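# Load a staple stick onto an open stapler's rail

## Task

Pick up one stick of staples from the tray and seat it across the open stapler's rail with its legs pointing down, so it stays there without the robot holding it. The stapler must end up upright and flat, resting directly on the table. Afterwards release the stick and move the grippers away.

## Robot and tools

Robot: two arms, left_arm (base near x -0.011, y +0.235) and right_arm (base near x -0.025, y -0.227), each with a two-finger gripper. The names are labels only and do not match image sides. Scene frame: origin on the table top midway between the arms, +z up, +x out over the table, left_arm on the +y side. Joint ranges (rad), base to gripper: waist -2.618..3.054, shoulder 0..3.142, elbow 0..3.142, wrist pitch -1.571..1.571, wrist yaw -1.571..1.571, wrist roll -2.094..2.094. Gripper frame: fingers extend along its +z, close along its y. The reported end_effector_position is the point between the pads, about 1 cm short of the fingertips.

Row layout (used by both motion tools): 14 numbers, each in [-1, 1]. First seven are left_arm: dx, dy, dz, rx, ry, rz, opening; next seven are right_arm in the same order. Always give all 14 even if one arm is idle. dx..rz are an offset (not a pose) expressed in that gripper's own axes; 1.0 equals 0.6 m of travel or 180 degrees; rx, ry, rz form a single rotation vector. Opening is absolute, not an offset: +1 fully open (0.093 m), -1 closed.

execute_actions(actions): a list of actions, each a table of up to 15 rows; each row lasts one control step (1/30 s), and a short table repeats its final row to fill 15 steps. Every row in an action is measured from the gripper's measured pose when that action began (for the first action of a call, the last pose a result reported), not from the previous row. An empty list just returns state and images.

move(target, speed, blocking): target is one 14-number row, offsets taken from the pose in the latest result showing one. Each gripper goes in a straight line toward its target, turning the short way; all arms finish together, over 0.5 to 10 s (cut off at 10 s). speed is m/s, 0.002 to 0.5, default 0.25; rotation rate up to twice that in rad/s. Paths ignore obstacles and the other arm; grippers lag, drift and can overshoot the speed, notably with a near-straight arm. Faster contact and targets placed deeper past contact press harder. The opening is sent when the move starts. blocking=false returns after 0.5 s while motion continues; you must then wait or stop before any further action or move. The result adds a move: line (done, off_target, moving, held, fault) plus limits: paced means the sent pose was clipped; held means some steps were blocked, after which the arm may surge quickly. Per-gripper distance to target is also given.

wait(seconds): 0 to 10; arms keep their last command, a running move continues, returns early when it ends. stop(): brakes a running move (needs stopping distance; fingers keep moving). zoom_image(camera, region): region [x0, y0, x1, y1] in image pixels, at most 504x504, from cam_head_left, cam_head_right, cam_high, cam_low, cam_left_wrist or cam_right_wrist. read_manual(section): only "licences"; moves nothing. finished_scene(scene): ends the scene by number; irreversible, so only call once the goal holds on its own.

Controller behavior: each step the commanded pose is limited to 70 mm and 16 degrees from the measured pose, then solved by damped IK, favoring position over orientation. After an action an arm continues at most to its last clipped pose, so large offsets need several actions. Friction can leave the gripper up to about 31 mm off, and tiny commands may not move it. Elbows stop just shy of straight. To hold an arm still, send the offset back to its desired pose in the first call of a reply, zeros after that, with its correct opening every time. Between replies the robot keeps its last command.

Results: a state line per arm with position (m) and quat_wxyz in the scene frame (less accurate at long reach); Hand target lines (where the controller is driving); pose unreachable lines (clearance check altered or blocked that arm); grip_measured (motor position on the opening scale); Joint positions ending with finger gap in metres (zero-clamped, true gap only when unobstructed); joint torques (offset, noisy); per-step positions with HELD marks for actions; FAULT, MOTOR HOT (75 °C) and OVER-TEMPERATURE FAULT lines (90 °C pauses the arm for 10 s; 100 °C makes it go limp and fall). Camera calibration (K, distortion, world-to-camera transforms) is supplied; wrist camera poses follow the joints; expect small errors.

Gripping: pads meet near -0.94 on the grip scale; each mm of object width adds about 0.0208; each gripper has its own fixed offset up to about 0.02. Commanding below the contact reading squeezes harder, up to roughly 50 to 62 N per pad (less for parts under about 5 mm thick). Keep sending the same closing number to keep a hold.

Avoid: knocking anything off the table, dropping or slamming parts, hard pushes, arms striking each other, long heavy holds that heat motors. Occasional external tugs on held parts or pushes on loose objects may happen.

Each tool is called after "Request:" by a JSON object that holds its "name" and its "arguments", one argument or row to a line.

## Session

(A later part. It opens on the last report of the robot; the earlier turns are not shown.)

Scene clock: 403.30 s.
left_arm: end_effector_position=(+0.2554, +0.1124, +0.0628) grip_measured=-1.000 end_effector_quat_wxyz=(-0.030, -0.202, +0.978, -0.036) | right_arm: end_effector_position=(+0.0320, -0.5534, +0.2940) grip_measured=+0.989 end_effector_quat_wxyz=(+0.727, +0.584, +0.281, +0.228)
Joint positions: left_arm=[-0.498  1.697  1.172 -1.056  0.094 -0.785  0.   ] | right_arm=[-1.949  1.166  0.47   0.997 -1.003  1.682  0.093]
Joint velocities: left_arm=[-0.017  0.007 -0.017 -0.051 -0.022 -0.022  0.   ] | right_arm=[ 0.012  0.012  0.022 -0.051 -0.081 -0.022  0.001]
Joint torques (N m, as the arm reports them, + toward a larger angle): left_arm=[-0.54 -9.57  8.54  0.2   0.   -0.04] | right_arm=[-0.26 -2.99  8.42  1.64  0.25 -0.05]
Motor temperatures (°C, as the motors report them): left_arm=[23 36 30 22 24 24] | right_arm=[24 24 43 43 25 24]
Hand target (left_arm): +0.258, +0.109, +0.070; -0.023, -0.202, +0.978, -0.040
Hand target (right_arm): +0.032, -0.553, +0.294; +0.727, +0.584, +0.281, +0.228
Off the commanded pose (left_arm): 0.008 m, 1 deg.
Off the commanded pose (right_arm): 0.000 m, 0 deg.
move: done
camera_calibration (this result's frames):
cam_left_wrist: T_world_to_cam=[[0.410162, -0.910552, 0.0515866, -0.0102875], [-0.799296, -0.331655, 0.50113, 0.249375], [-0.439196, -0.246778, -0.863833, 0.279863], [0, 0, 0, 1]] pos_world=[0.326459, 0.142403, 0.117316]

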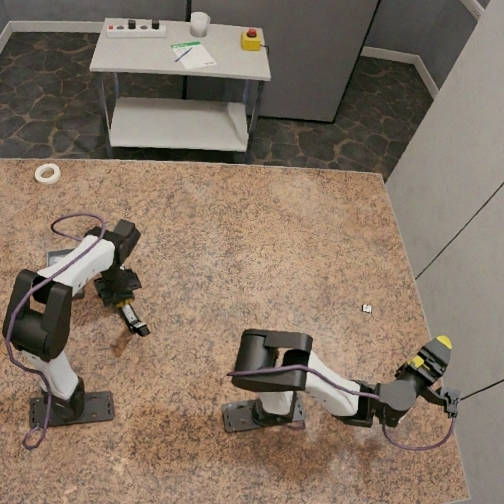

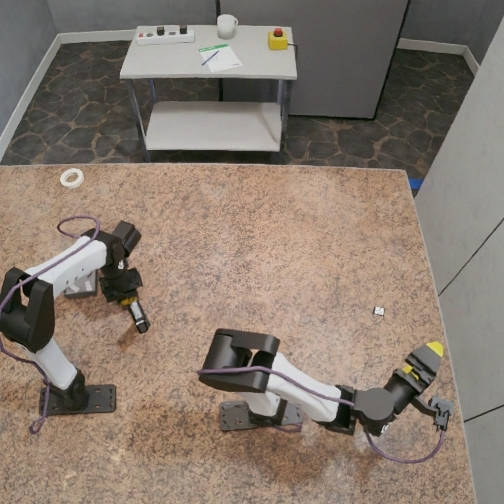

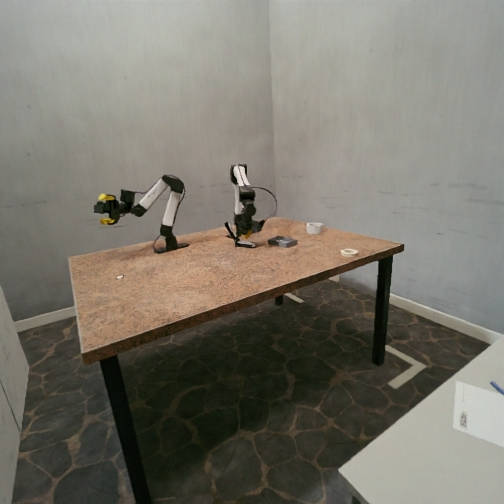

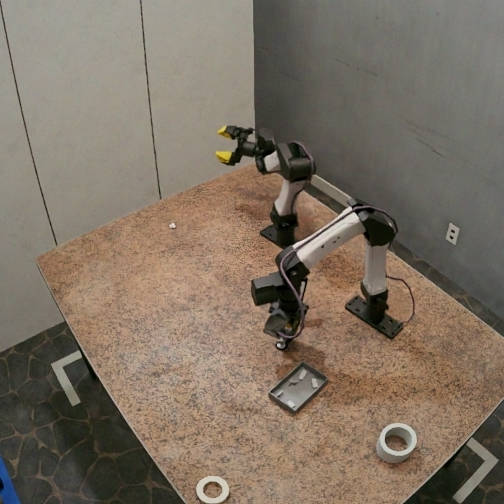

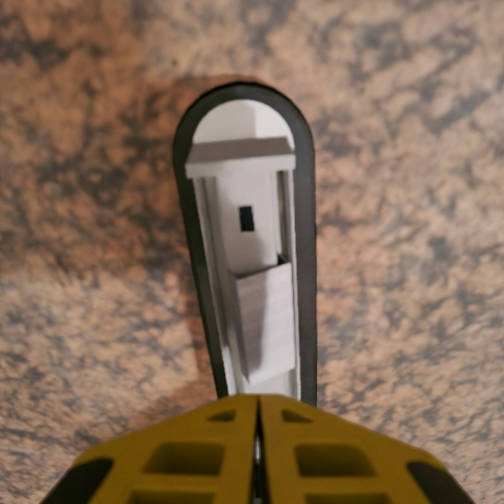

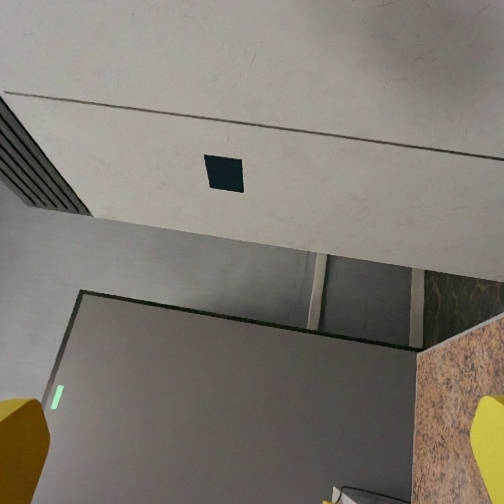

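Request:
{"name": "move", "arguments": {
  "target": [-0.008,-0.024,0.012,0,0,0,-1,0,0,0,0,0,0,1],
  "speed": 0.05
}}

Request:
{"name": "move", "arguments": {
  "target": [0,0,0.022,0,0,0,-1,0,0,0,0,0,0,1],
  "speed": 0.03
}}

Scene clock: 414.27 s.
left_arm: end_effector_position=(+0.2596, +0.1065, +0.0547) grip_measured=-1.000 end_effector_quat_wxyz=(-0.037, -0.202, +0.978, -0.032) | right_arm: end_effector_position=(+0.0320, -0.5534, +0.2940) grip_measured=+0.989 end_effector_quat_wxyz=(+0.727, +0.584, +0.281, +0.228)
Joint positions: left_arm=[-0.511  1.743  1.191 -1.044  0.094 -0.799  0.   ] | right_arm=[-1.949  1.166  0.47   0.997 -1.003  1.682  0.093]
Joint velocities: left_arm=[-0.012  0.007  0.002 -0.051 -0.022 -0.007  0.   ] | right_arm=[-0.007 -0.007 -0.002 -0.037  0.037 -0.037  0.   ]
Joint torques (N m, as the arm reports them, + toward a larger angle): left_arm=[-0.79 -7.97  8.52  0.34  0.02 -0.03] | right_arm=[-0.33 -3.02  8.36  1.6   0.24 -0.01]
Motor temperatures (°C, as the motors report them): left_arm=[23 37 31 22 24 24] | right_arm=[24 24 43 44 25 24]
Hand target (left_arm): +0.265, +0.100, +0.056; -0.030, -0.202, +0.978, -0.037
Hand target (right_arm): +0.032, -0.553, +0.294; +0.727, +0.584, +0.281, +0.228
Off the commanded pose (left_arm): 0.008 m, 1 deg.
Off the commanded pose (right_arm): 0.000 m, 0 deg.
move: done
camera_calibration (this result's frames):
cam_left_wrist: T_world_to_cam=[[0.410786, -0.910864, 0.0397658, -0.0164796], [-0.791798, -0.334786, 0.510856, 0.252621], [-0.452008, -0.241339, -0.858746, 0.275727], [0, 0, 0, 1]] pos_world=[0.331425, 0.136107, 0.108381]

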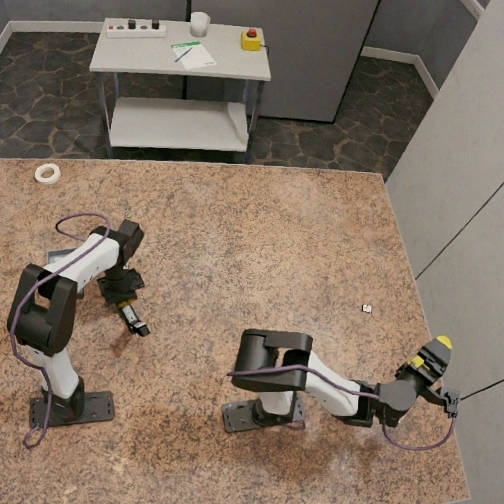

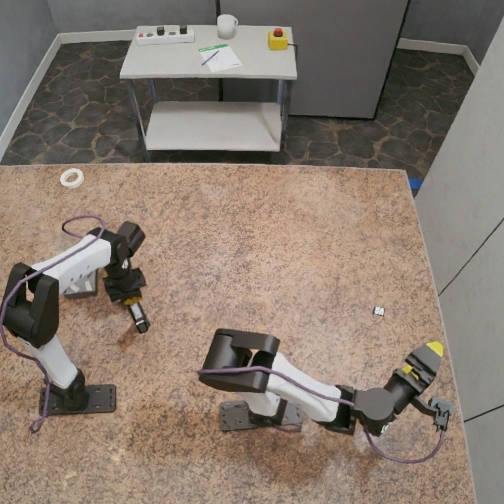

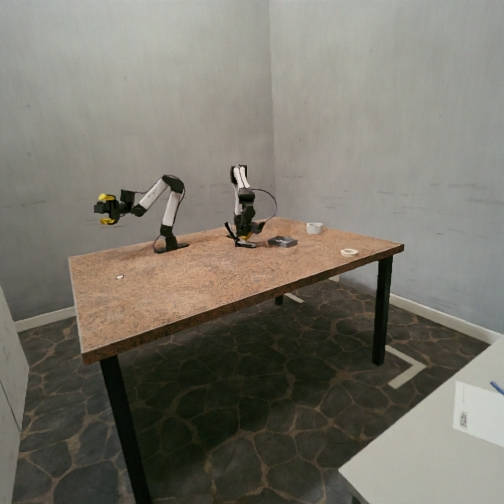

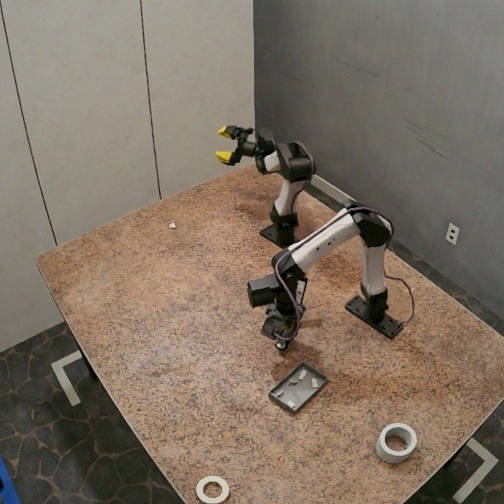

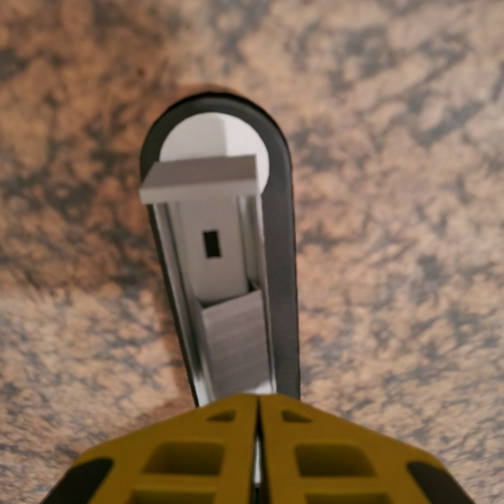

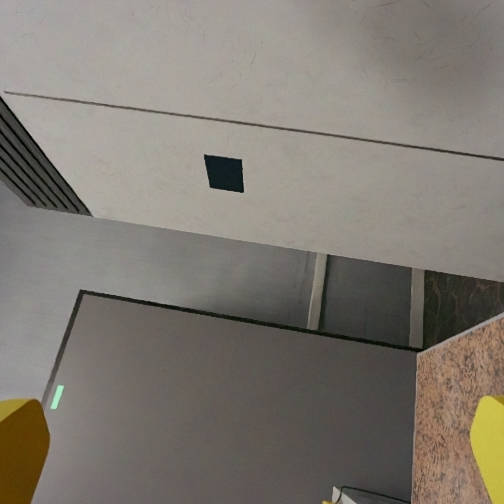

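Scene clock: 414.97 s.
left_arm: end_effector_position=(+0.2612, +0.1058, +0.0491) grip_measured=-1.000 end_effector_quat_wxyz=(-0.031, -0.202, +0.978, -0.036) | right_arm: end_effector_position=(+0.0320, -0.5534, +0.2940) grip_measured=+0.989 end_effector_quat_wxyz=(+0.727, +0.584, +0.281, +0.228)
Joint positions: left_arm=[-0.511  1.743  1.168 -1.006  0.094 -0.799  0.   ] | right_arm=[-1.949  1.166  0.47   0.997 -1.003  1.682  0.093]
Joint velocities: left_arm=[-0.007 -0.007 -0.037  0.066  0.11  -0.037  0.   ] | right_arm=[-0.007  0.007 -0.002  0.022  0.007 -0.051  0.002]
Joint torques (N m, as the arm reports them, + toward a larger angle): left_arm=[-0.2  -7.51  5.58  0.37  0.02  0.01] | right_arm=[-0.27 -3.07  8.38  1.64  0.25 -0.02]
Motor temperatures (°C, as the motors report them): left_arm=[23 37 31 22 24 24] | right_arm=[24 24 43 44 25 24]
Hand target (left_arm): +0.259, +0.106, +0.042; -0.037, -0.202, +0.978, -0.032
Hand target (right_arm): +0.032, -0.553, +0.294; +0.727, +0.584, +0.281, +0.228
Off the commanded pose (left_arm): 0.008 m, 1 deg.
Off the commanded pose (right_arm): 0.000 m, 0 deg.
move: done
camera_calibration (this result's frames):
cam_left_wrist: T_world_to_cam=[[0.410165, -0.910608, 0.0505862, -0.0179107], [-0.79876, -0.331908, 0.501817, 0.2585], [-0.440168, -0.246234, -0.863494, 0.269114], [0, 0, 0, 1]] pos_world=[0.332281, 0.135753, 0.103564]

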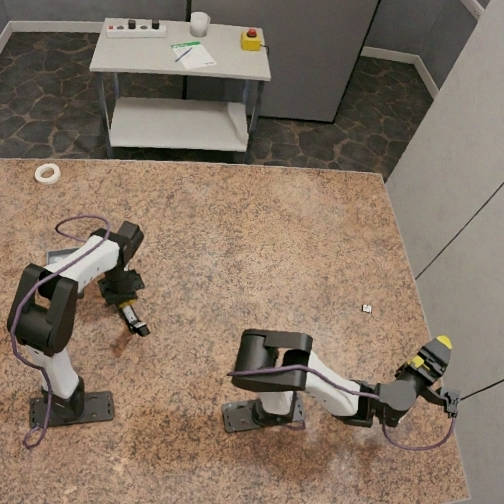

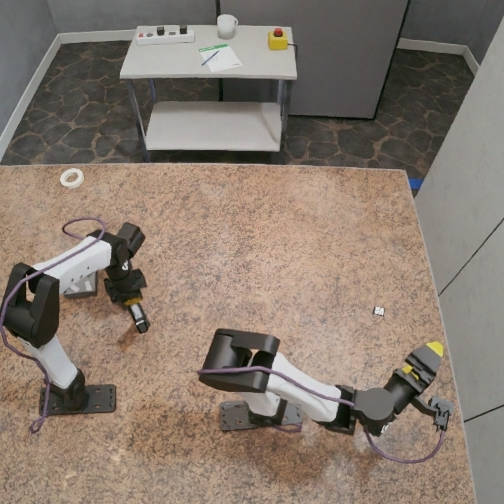

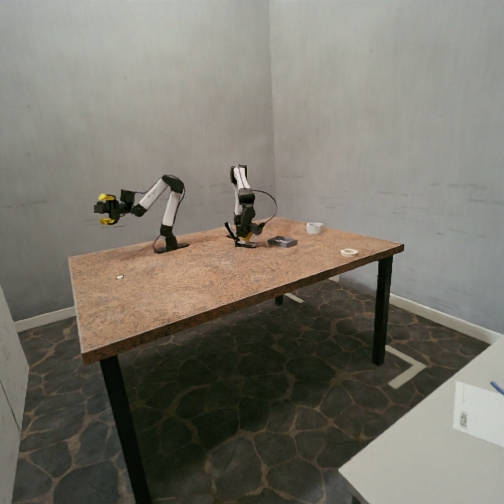

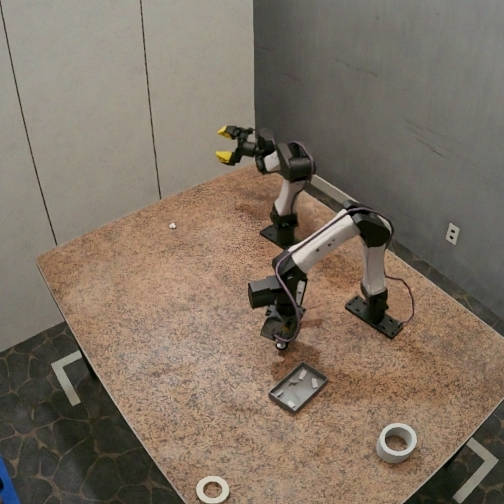

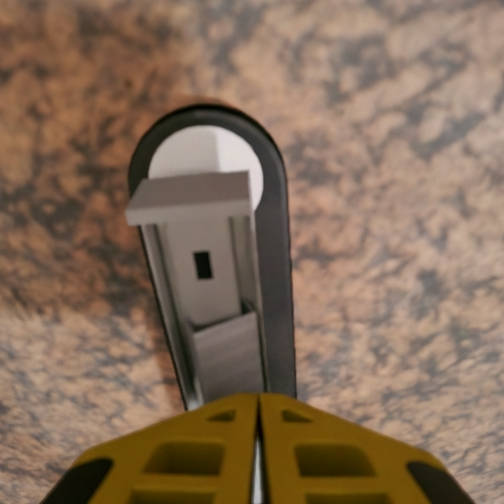

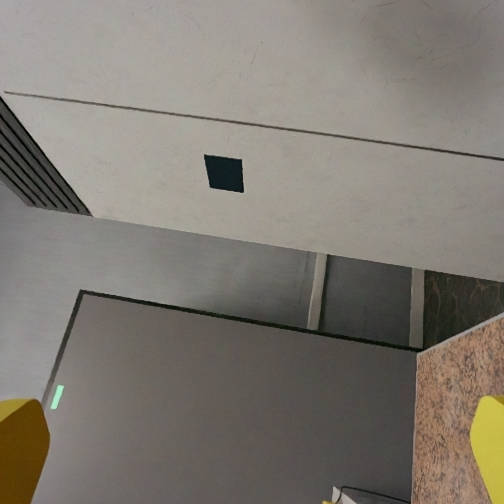

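Request:
{"name": "move", "arguments": {
  "target": [0,-0.004,0.022,0,0,0,-1,0,0,0,0,0,0,1],
  "speed": 0.02
}}

Request:
{"name": "move", "arguments": {
  "target": [0,0.025,0.006,0,0,0,-1,0,0,0,0,0,0,1],
  "speed": 0.02
}}

Scene clock: 422.97 s.
left_arm: end_effector_position=(+0.2660, +0.1036, +0.0437) grip_measured=-1.000 end_effector_quat_wxyz=(-0.023, -0.202, +0.978, -0.042) | right_arm: end_effector_position=(+0.0320, -0.5534, +0.2940) grip_measured=+0.989 end_effector_quat_wxyz=(+0.727, +0.584, +0.281, +0.228)
Joint positions: left_arm=[-0.511  1.752  1.156 -0.966  0.095 -0.799  0.   ] | right_arm=[-1.949  1.166  0.47   0.997 -1.003  1.682  0.093]
Joint velocities: left_arm=[ 0.002 -0.012 -0.012 -0.037 -0.022 -0.022  0.   ] | right_arm=[-0.007 -0.017  0.007  0.051 -0.022  0.022 -0.   ]
Joint torques (N m, as the arm reports them, + toward a larger angle): left_arm=[-0.7  -7.87  5.27  0.4  -0.01 -0.04] | right_arm=[-0.26 -3.06  8.33  1.62  0.24 -0.02]
Motor temperatures (°C, as the motors report them): left_arm=[23 36 31 22 24 23] | right_arm=[24 24 43 44 25 24]
Hand target (left_arm): +0.261, +0.103, +0.036; -0.031, -0.202, +0.978, -0.036
Hand target (right_arm): +0.032, -0.553, +0.294; +0.727, +0.584, +0.281, +0.228
Off the commanded pose (left_arm): 0.009 m, 1 deg.
Off the commanded pose (right_arm): 0.000 m, 0 deg.
move: done
camera_calibration (this result's frames):
cam_left_wrist: T_world_to_cam=[[0.409177, -0.910102, 0.0654866, -0.022103], [-0.80722, -0.327592, 0.490998, 0.266568], [-0.425406, -0.253767, -0.868696, 0.263085], [0, 0, 0, 1]] pos_world=[0.336141, 0.133972, 0.0991038]

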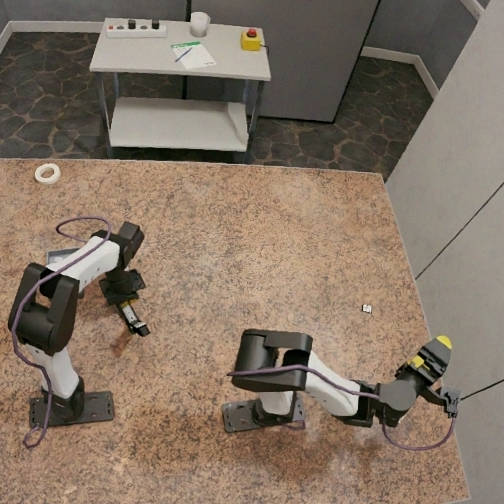

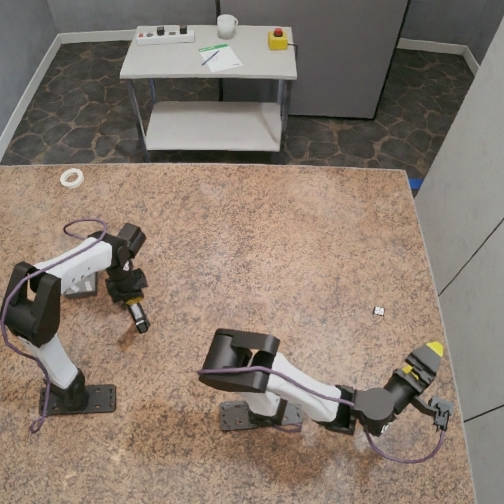

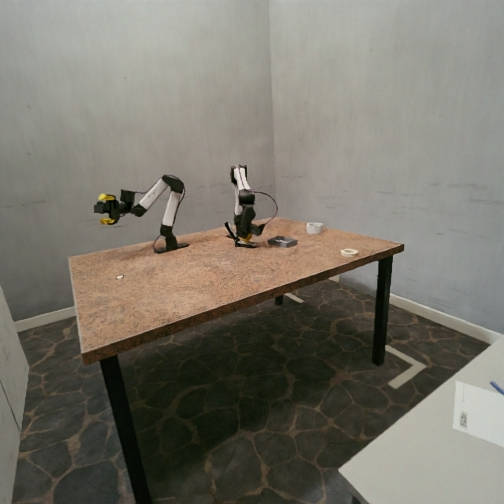

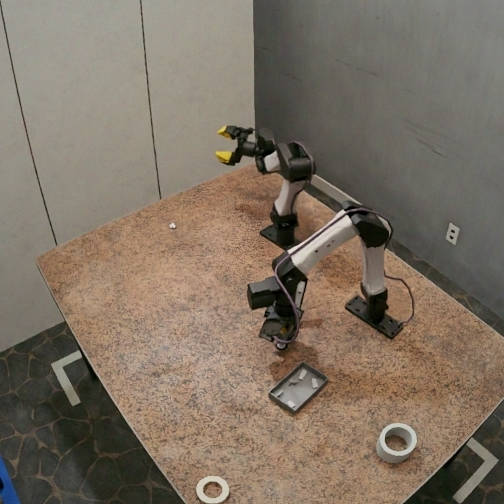

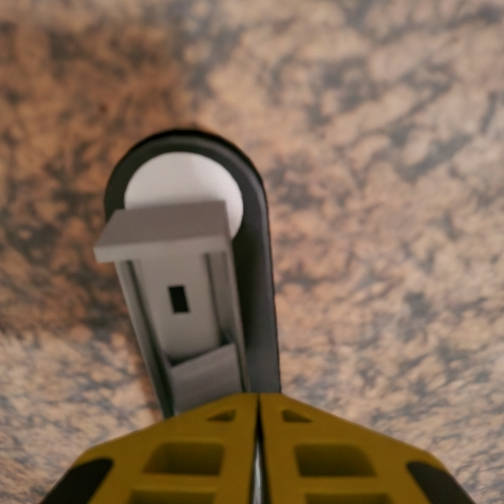

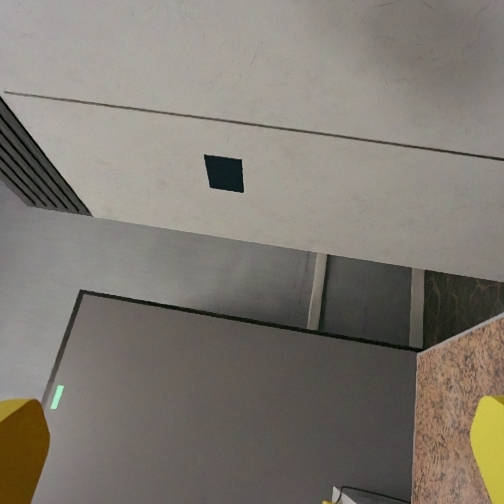

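Scene clock: 423.97 s.
left_arm: end_effector_position=(+0.2656, +0.1045, +0.0433) grip_measured=-1.000 end_effector_quat_wxyz=(-0.020, -0.198, +0.978, -0.059) | right_arm: end_effector_position=(+0.0320, -0.5534, +0.2940) grip_measured=+0.989 end_effector_quat_wxyz=(+0.727, +0.584, +0.281, +0.228)
Joint positions: left_arm=[-0.495  1.73   1.126 -0.935  0.121 -0.777  0.   ] | right_arm=[-1.949  1.166  0.47   0.997 -1.003  1.682  0.093]
Joint velocities: left_arm=[-0.007  0.002 -0.007  0.022  0.066  0.037  0.   ] | right_arm=[-0.007  0.002  0.012  0.022 -0.051  0.066  0.   ]
Joint torques (N m, as the arm reports them, + toward a larger angle): left_arm=[ 1.6  -9.69  4.69  0.27 -0.19  0.17] | right_arm=[-0.43 -3.03  8.34  1.63  0.27 -0.02]
Motor temperatures (°C, as the motors report them): left_arm=[23 36 31 22 24 23] | right_arm=[24 24 43 44 25 24]
Hand target (left_arm): +0.260, +0.117, +0.039; -0.023, -0.201, +0.978, -0.042
Hand target (right_arm): +0.032, -0.553, +0.294; +0.727, +0.584, +0.281, +0.228
Off the commanded pose (left_arm): 0.014 m, 2 deg.
Off the commanded pose (right_arm): 0.000 m, 0 deg.
move: off_target (left_arm)
camera_calibration (this result's frames):
cam_left_wrist: T_world_to_cam=[[0.402457, -0.909822, 0.101253, -0.0209085], [-0.815975, -0.306388, 0.490215, 0.266888], [-0.414986, -0.27991, -0.8657, 0.262622], [0, 0, 0, 1]] pos_world=[0.335173, 0.136259, 0.0986366]

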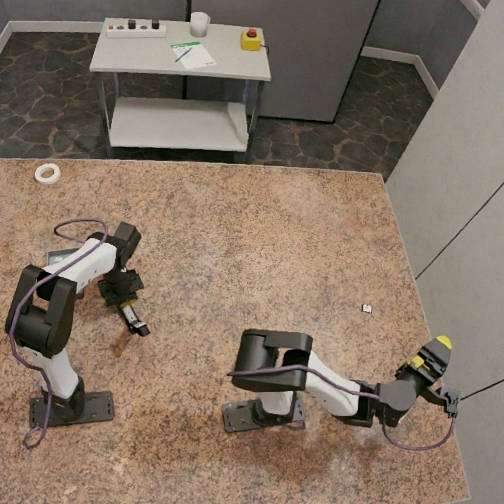

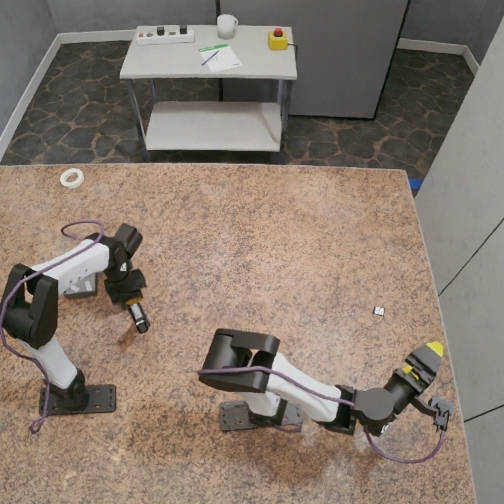

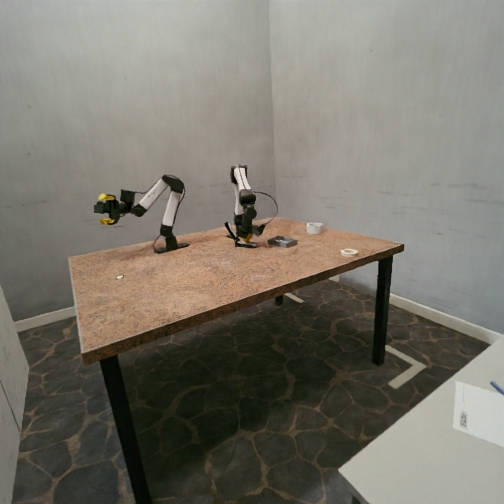

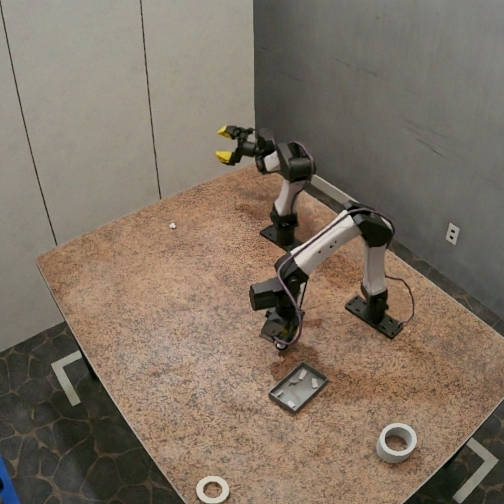

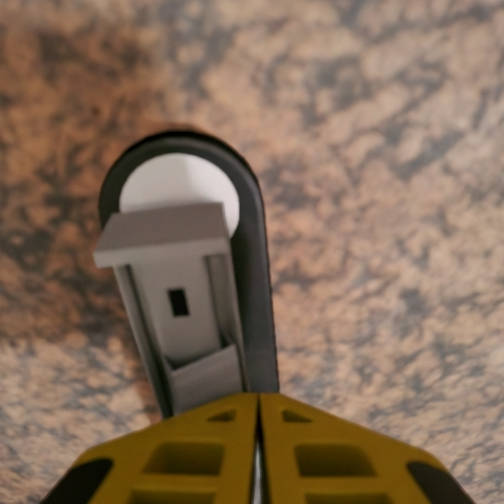

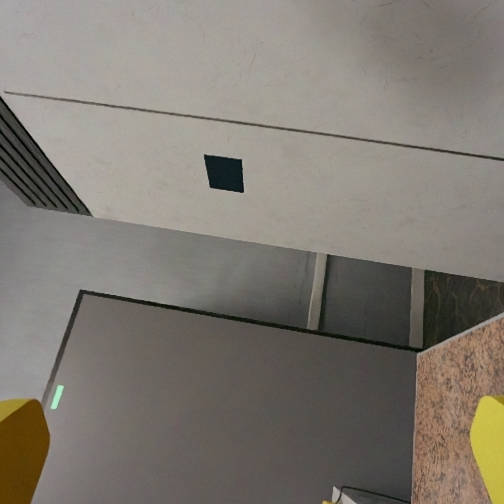

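Request:
{"name": "move", "arguments": {
  "target": [0,0.02,-0.014,0,0,0,-1,0,0,0,0,0,0,1],
  "speed": 0.015
}}

Request:
{"name": "move", "arguments": {
  "target": [-0.04,0,-0.08,0,0,0,-1,0,0,0,0,0,0,1],
  "speed": 0.1
}}

Request:
{"name": "zoom_image", "arguments": {
  "camera": "cam_left_wrist",
  "region": [130, 150, 380, 420]
}}

Scene clock: 434.83 s.
left_arm: end_effector_position=(+0.2654, +0.1109, +0.0500) grip_measured=-1.000 end_effector_quat_wxyz=(-0.017, -0.197, +0.978, -0.062) | right_arm: end_effector_position=(+0.0320, -0.5534, +0.2940) grip_measured=+0.989 end_effector_quat_wxyz=(+0.727, +0.584, +0.281, +0.228)
Joint positions: left_arm=[-0.474  1.706  1.126 -0.954  0.124 -0.755  0.   ] | right_arm=[-1.949  1.166  0.47   0.997 -1.003  1.682  0.093]
Joint velocities: left_arm=[-0.002 -0.012  0.007 -0.007  0.037  0.022  0.   ] | right_arm=[-0.022 -0.012  0.017 -0.007 -0.022 -0.081 -0.   ]
Joint torques (N m, as the arm reports them, + toward a larger angle): left_arm=[  1.06 -10.01   5.55   0.3    0.     0.14] | right_arm=[-0.26 -2.96  8.34  1.63  0.28 -0.04]
Motor temperatures (°C, as the motors report them): left_arm=[23 37 30 22 24 24] | right_arm=[24 24 44 44 25 24]
Hand target (left_arm): +0.261, +0.116, +0.050; -0.020, -0.198, +0.978, -0.059
Hand target (right_arm): +0.032, -0.553, +0.294; +0.727, +0.584, +0.281, +0.228
Off the commanded pose (left_arm): 0.007 m, 0 deg.
Off the commanded pose (right_arm): 0.000 m, 0 deg.
move: done
camera_calibration (this result's frames):
cam_left_wrist: T_world_to_cam=[[0.401477, -0.909488, 0.107925, -0.0157403], [-0.819415, -0.304055, 0.48591, 0.266316], [-0.409114, -0.283517, -0.86732, 0.269098], [0, 0, 0, 1]] pos_world=[0.334635, 0.142953, 0.105687]

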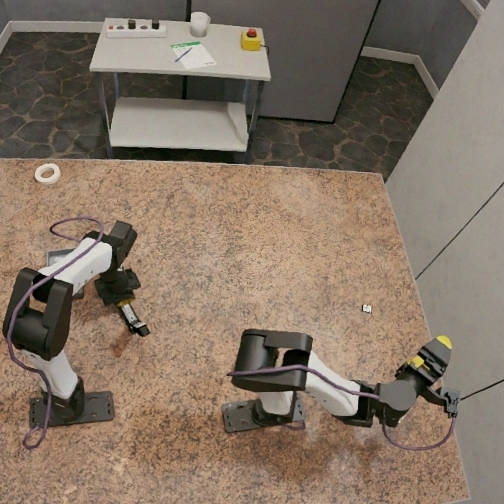

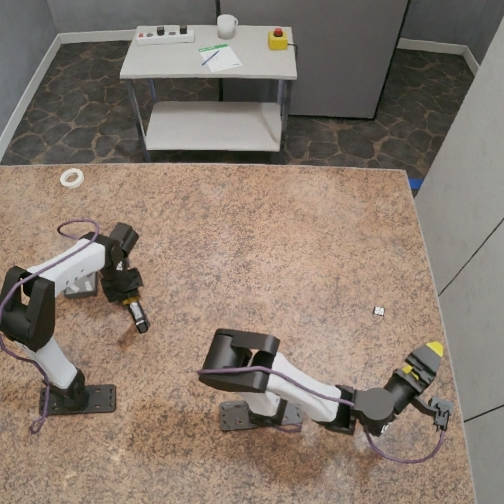

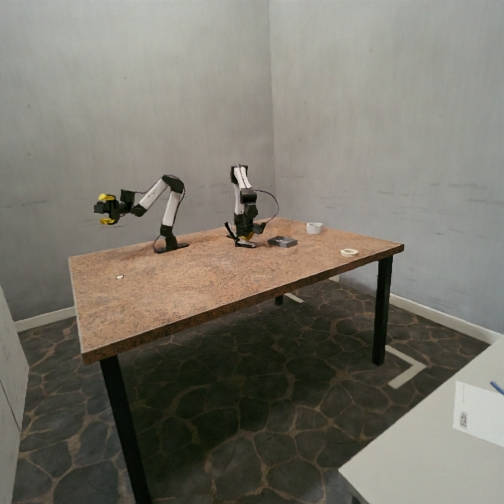

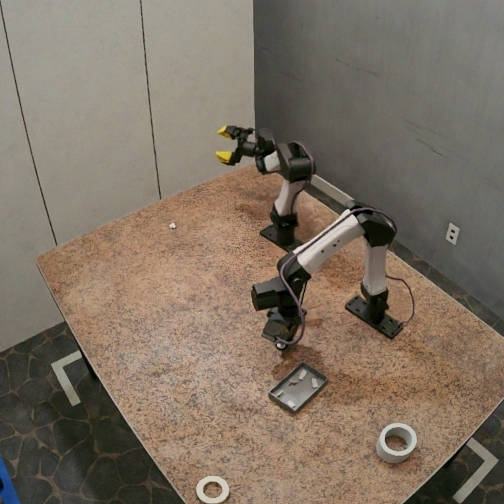

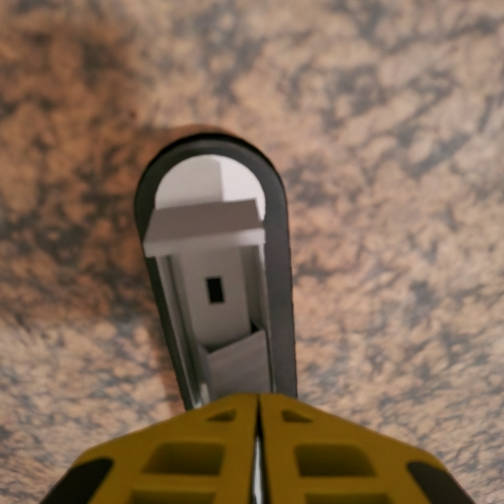

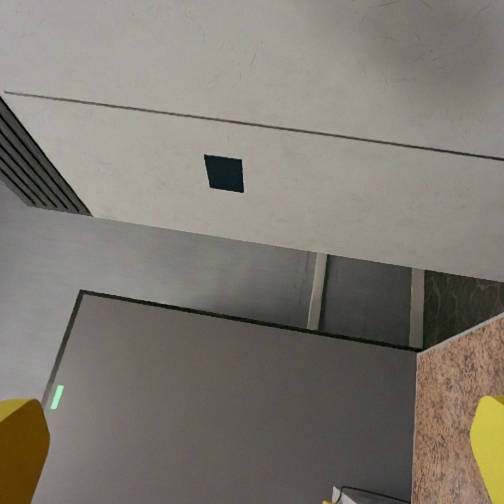

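Scene clock: 435.93 s.
left_arm: end_effector_position=(+0.2854, +0.1237, +0.0952) grip_measured=-1.000 end_effector_quat_wxyz=(-0.015, -0.197, +0.978, -0.062) | right_arm: end_effector_position=(+0.0320, -0.5534, +0.2940) grip_measured=+0.989 end_effector_quat_wxyz=(+0.727, +0.584, +0.281, +0.228)
Joint positions: left_arm=[-0.414  1.717  1.324 -1.144  0.124 -0.695  0.   ] | right_arm=[-1.949  1.166  0.47   0.997 -1.003  1.682  0.093]
Joint velocities: left_arm=[-0.002  0.007  0.002 -0.051 -0.007  0.022  0.   ] | right_arm=[-0.007  0.007  0.007 -0.022 -0.007  0.007  0.   ]
Joint torques (N m, as the arm reports them, + toward a larger angle): left_arm=[ 0.97 -8.13  8.63  0.27  0.05  0.13] | right_arm=[-0.35 -3.    8.39  1.63  0.24 -0.05]
Motor temperatures (°C, as the motors report them): left_arm=[23 37 31 22 24 24] | right_arm=[24 24 44 44 25 24]
Hand target (left_arm): +0.288, +0.126, +0.096; -0.016, -0.197, +0.978, -0.062
Hand target (right_arm): +0.032, -0.553, +0.294; +0.727, +0.584, +0.281, +0.228
Off the commanded pose (left_arm): 0.004 m, 0 deg.
Off the commanded pose (right_arm): 0.000 m, 0 deg.
move: done
camera_calibration (this result's frames):
cam_left_wrist: T_world_to_cam=[[0.401138, -0.909531, 0.10882, -0.0169519], [-0.821364, -0.304549, 0.482297, 0.265549], [-0.405523, -0.282848, -0.869222, 0.319163], [0, 0, 0, 1]] pos_world=[0.354341, 0.155729, 0.151195]

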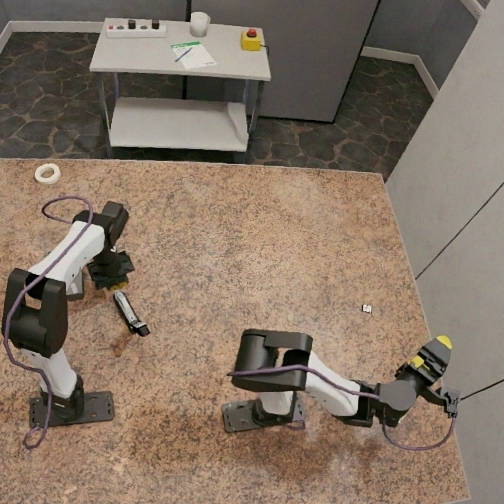

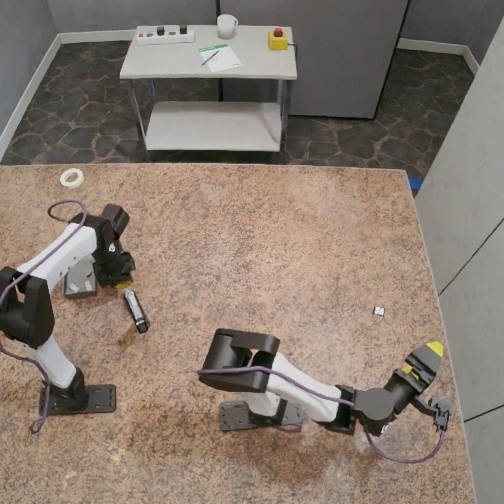

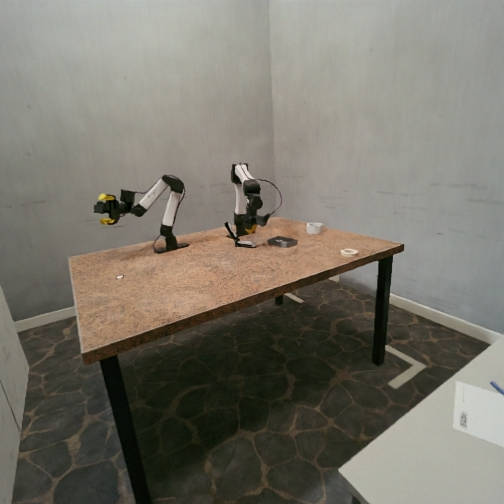

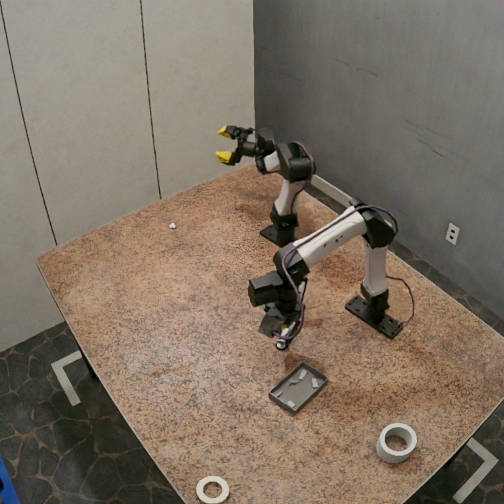

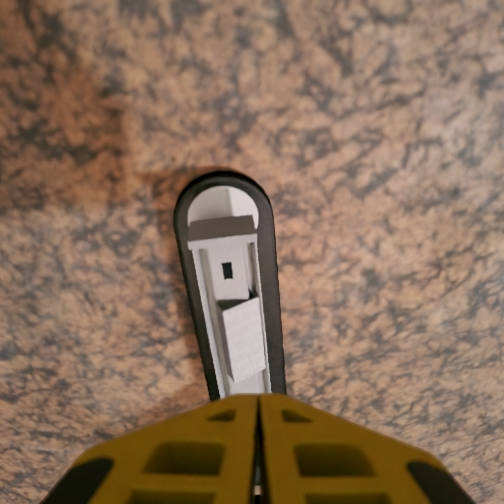

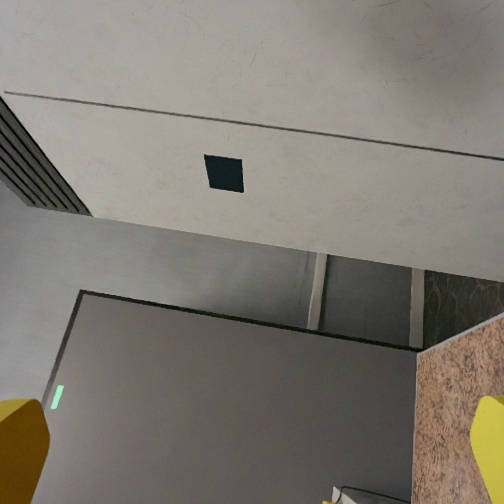

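Region (130, 150, 380, 420) of cam_left_wrist's 504x504 image, scaled by 1.867, with more detail than that image has; it fills the left 467 columns of this view, and the rest is white.

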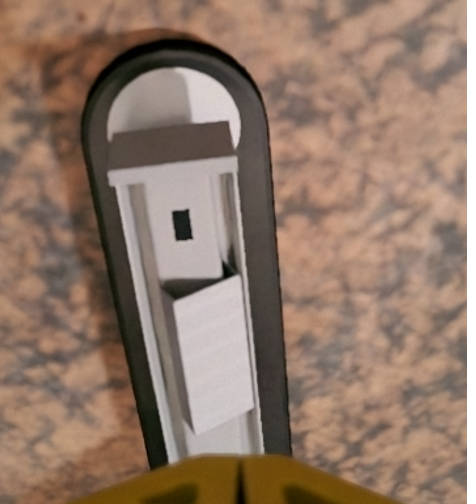

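Request:
{"name": "move", "arguments": {
  "target": [0.044,-0.006,0.07,0,0,0,-1,0,0,0,0,0,0,1],
  "speed": 0.08
}}

Request:
{"name": "move", "arguments": {
  "target": [0,-0.006,0.024,0,0,0,-1,0,0,0,0,0,0,1],
  "speed": 0.02
}}

Scene clock: 474.07 s.
left_arm: end_effector_position=(+0.2638, +0.1075, +0.0539) grip_measured=-1.000 end_effector_quat_wxyz=(-0.022, -0.198, +0.978, -0.060) | right_arm: end_effector_position=(+0.0320, -0.5534, +0.2940) grip_measured=+0.989 end_effector_quat_wxyz=(+0.727, +0.584, +0.281, +0.228)
Joint positions: left_arm=[-0.486  1.709  1.145 -0.98   0.124 -0.768  0.   ] | right_arm=[-1.949  1.166  0.47   0.997 -1.003  1.682  0.093]
Joint velocities: left_arm=[ 0.007 -0.022  0.017  0.051  0.022  0.022  0.   ] | right_arm=[-0.012  0.002 -0.017  0.037  0.022 -0.007  0.001]
Joint torques (N m, as the arm reports them, + toward a larger angle): left_arm=[ -0.72 -10.29   5.63   0.5    0.01  -0.04] | right_arm=[-0.24 -3.05  8.38  1.61  0.25 -0.03]
Motor temperatures (°C, as the motors report them): left_arm=[23 37 34 22 24 24] | right_arm=[24 24 44 44 25 24]
Hand target (left_arm): +0.262, +0.105, +0.055; -0.016, -0.197, +0.978, -0.063
Hand target (right_arm): +0.032, -0.553, +0.294; +0.727, +0.584, +0.281, +0.228
Off the commanded pose (left_arm): 0.003 m, 1 deg.
Off the commanded pose (right_arm): 0.000 m, 0 deg.
move: done
camera_calibration (this result's frames):
cam_left_wrist: T_world_to_cam=[[0.402793, -0.909733, 0.100718, -0.0185433], [-0.814333, -0.30595, 0.49321, 0.260457], [-0.417874, -0.28068, -0.86406, 0.272674], [0, 0, 0, 1]] pos_world=[0.333512, 0.139351, 0.109014]

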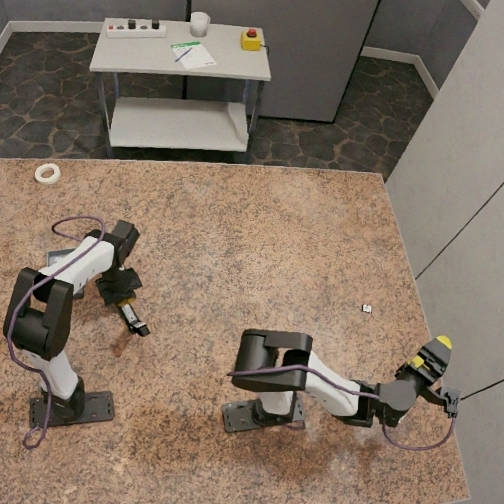

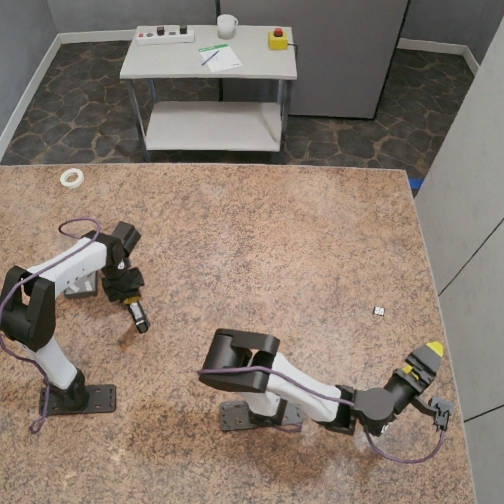

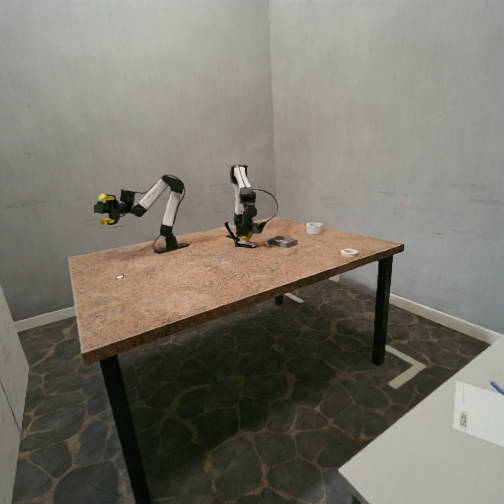

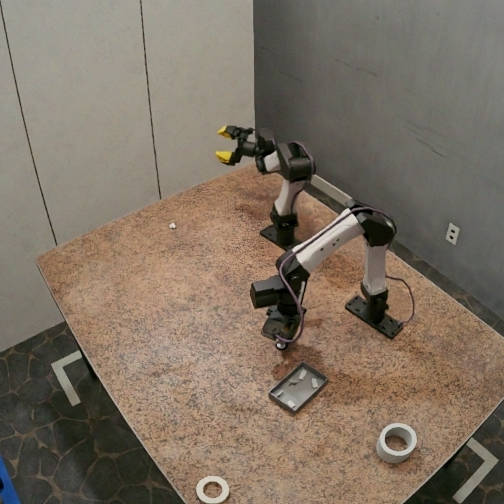

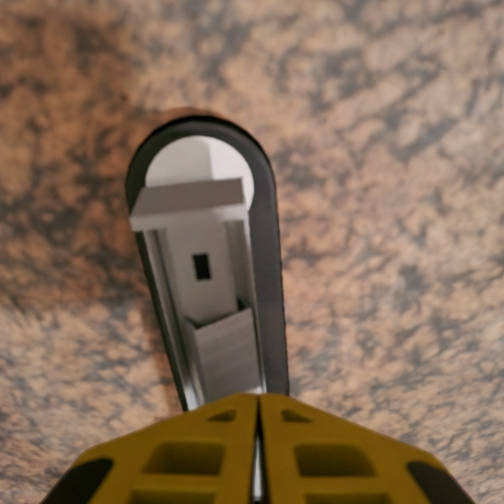

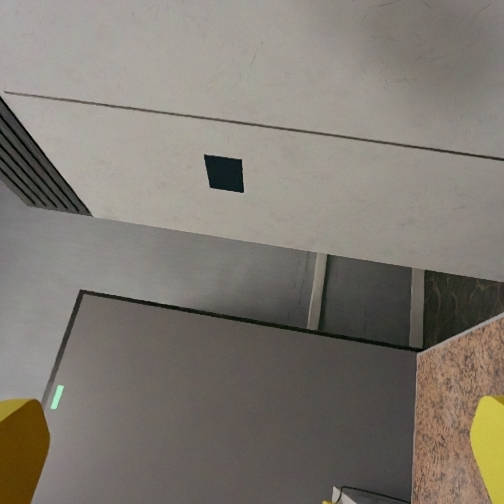

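Scene clock: 475.07 s.
left_arm: end_effector_position=(+0.2685, +0.1057, +0.0459) grip_measured=-1.000 end_effector_quat_wxyz=(-0.017, -0.199, +0.978, -0.063) | right_arm: end_effector_position=(+0.0320, -0.5534, +0.2940) grip_measured=+0.989 end_effector_quat_wxyz=(+0.727, +0.584, +0.281, +0.228)
Joint positions: left_arm=[-0.486  1.727  1.133 -0.937  0.124 -0.772  0.   ] | right_arm=[-1.949  1.166  0.47   0.997 -1.003  1.682  0.093]
Joint velocities: left_arm=[-0.012  0.007  0.002  0.051 -0.007 -0.051  0.   ] | right_arm=[ 0.002 -0.017  0.002 -0.037 -0.051  0.066  0.   ]
Joint torques (N m, as the arm reports them, + toward a larger angle): left_arm=[-1.04 -7.86  5.64  0.47  0.02 -0.01] | right_arm=[-0.26 -2.93  8.31  1.63  0.25 -0.03]
Motor temperatures (°C, as the motors report them): left_arm=[23 37 33 22 24 24] | right_arm=[24 24 44 44 25 24]
Hand target (left_arm): +0.265, +0.103, +0.040; -0.022, -0.198, +0.978, -0.060
Hand target (right_arm): +0.032, -0.553, +0.294; +0.727, +0.584, +0.281, +0.228
Off the commanded pose (left_arm): 0.008 m, 1 deg.
Off the commanded pose (right_arm): 0.000 m, 0 deg.
move: done
camera_calibration (this result's frames):
cam_left_wrist: T_world_to_cam=[[0.405126, -0.907765, 0.108794, -0.0224899], [-0.81834, -0.306985, 0.485881, 0.269186], [-0.407668, -0.285873, -0.867228, 0.265205], [0, 0, 0, 1]] pos_world=[0.337513, 0.138036, 0.101648]

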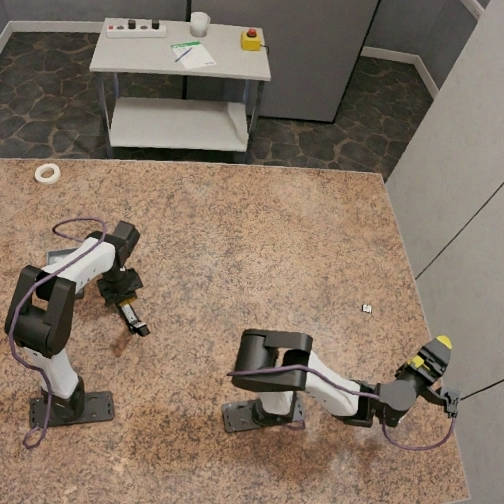

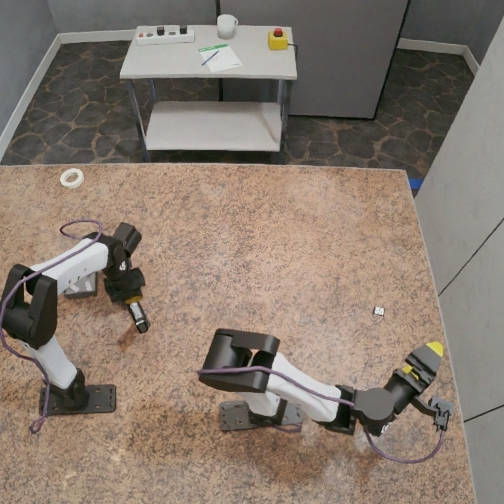

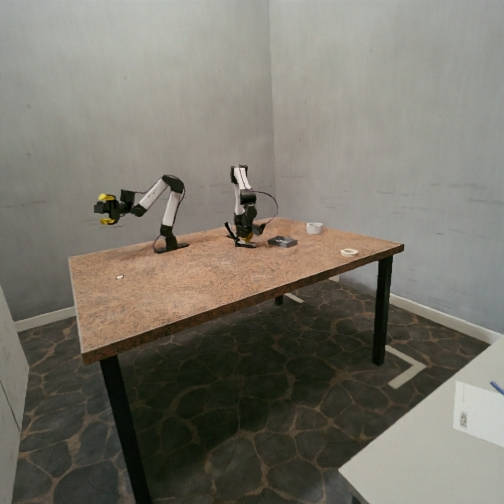

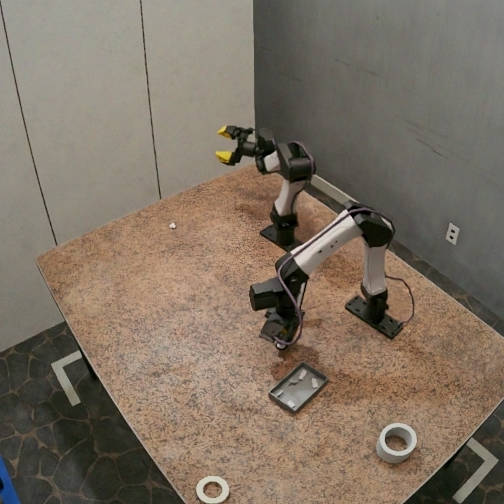

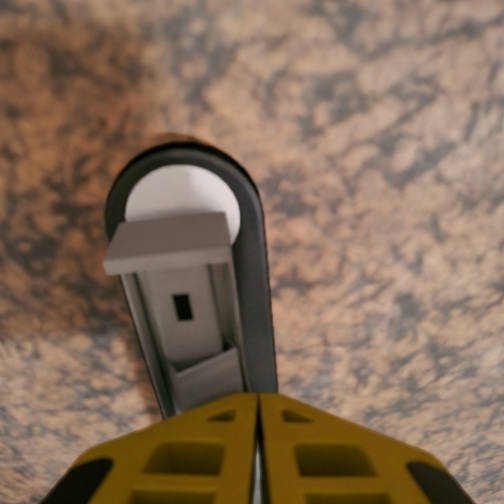

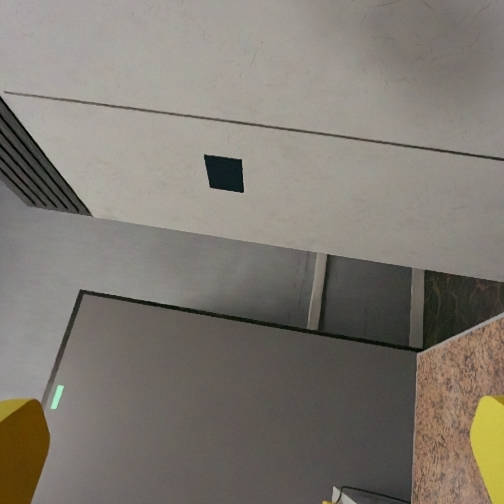

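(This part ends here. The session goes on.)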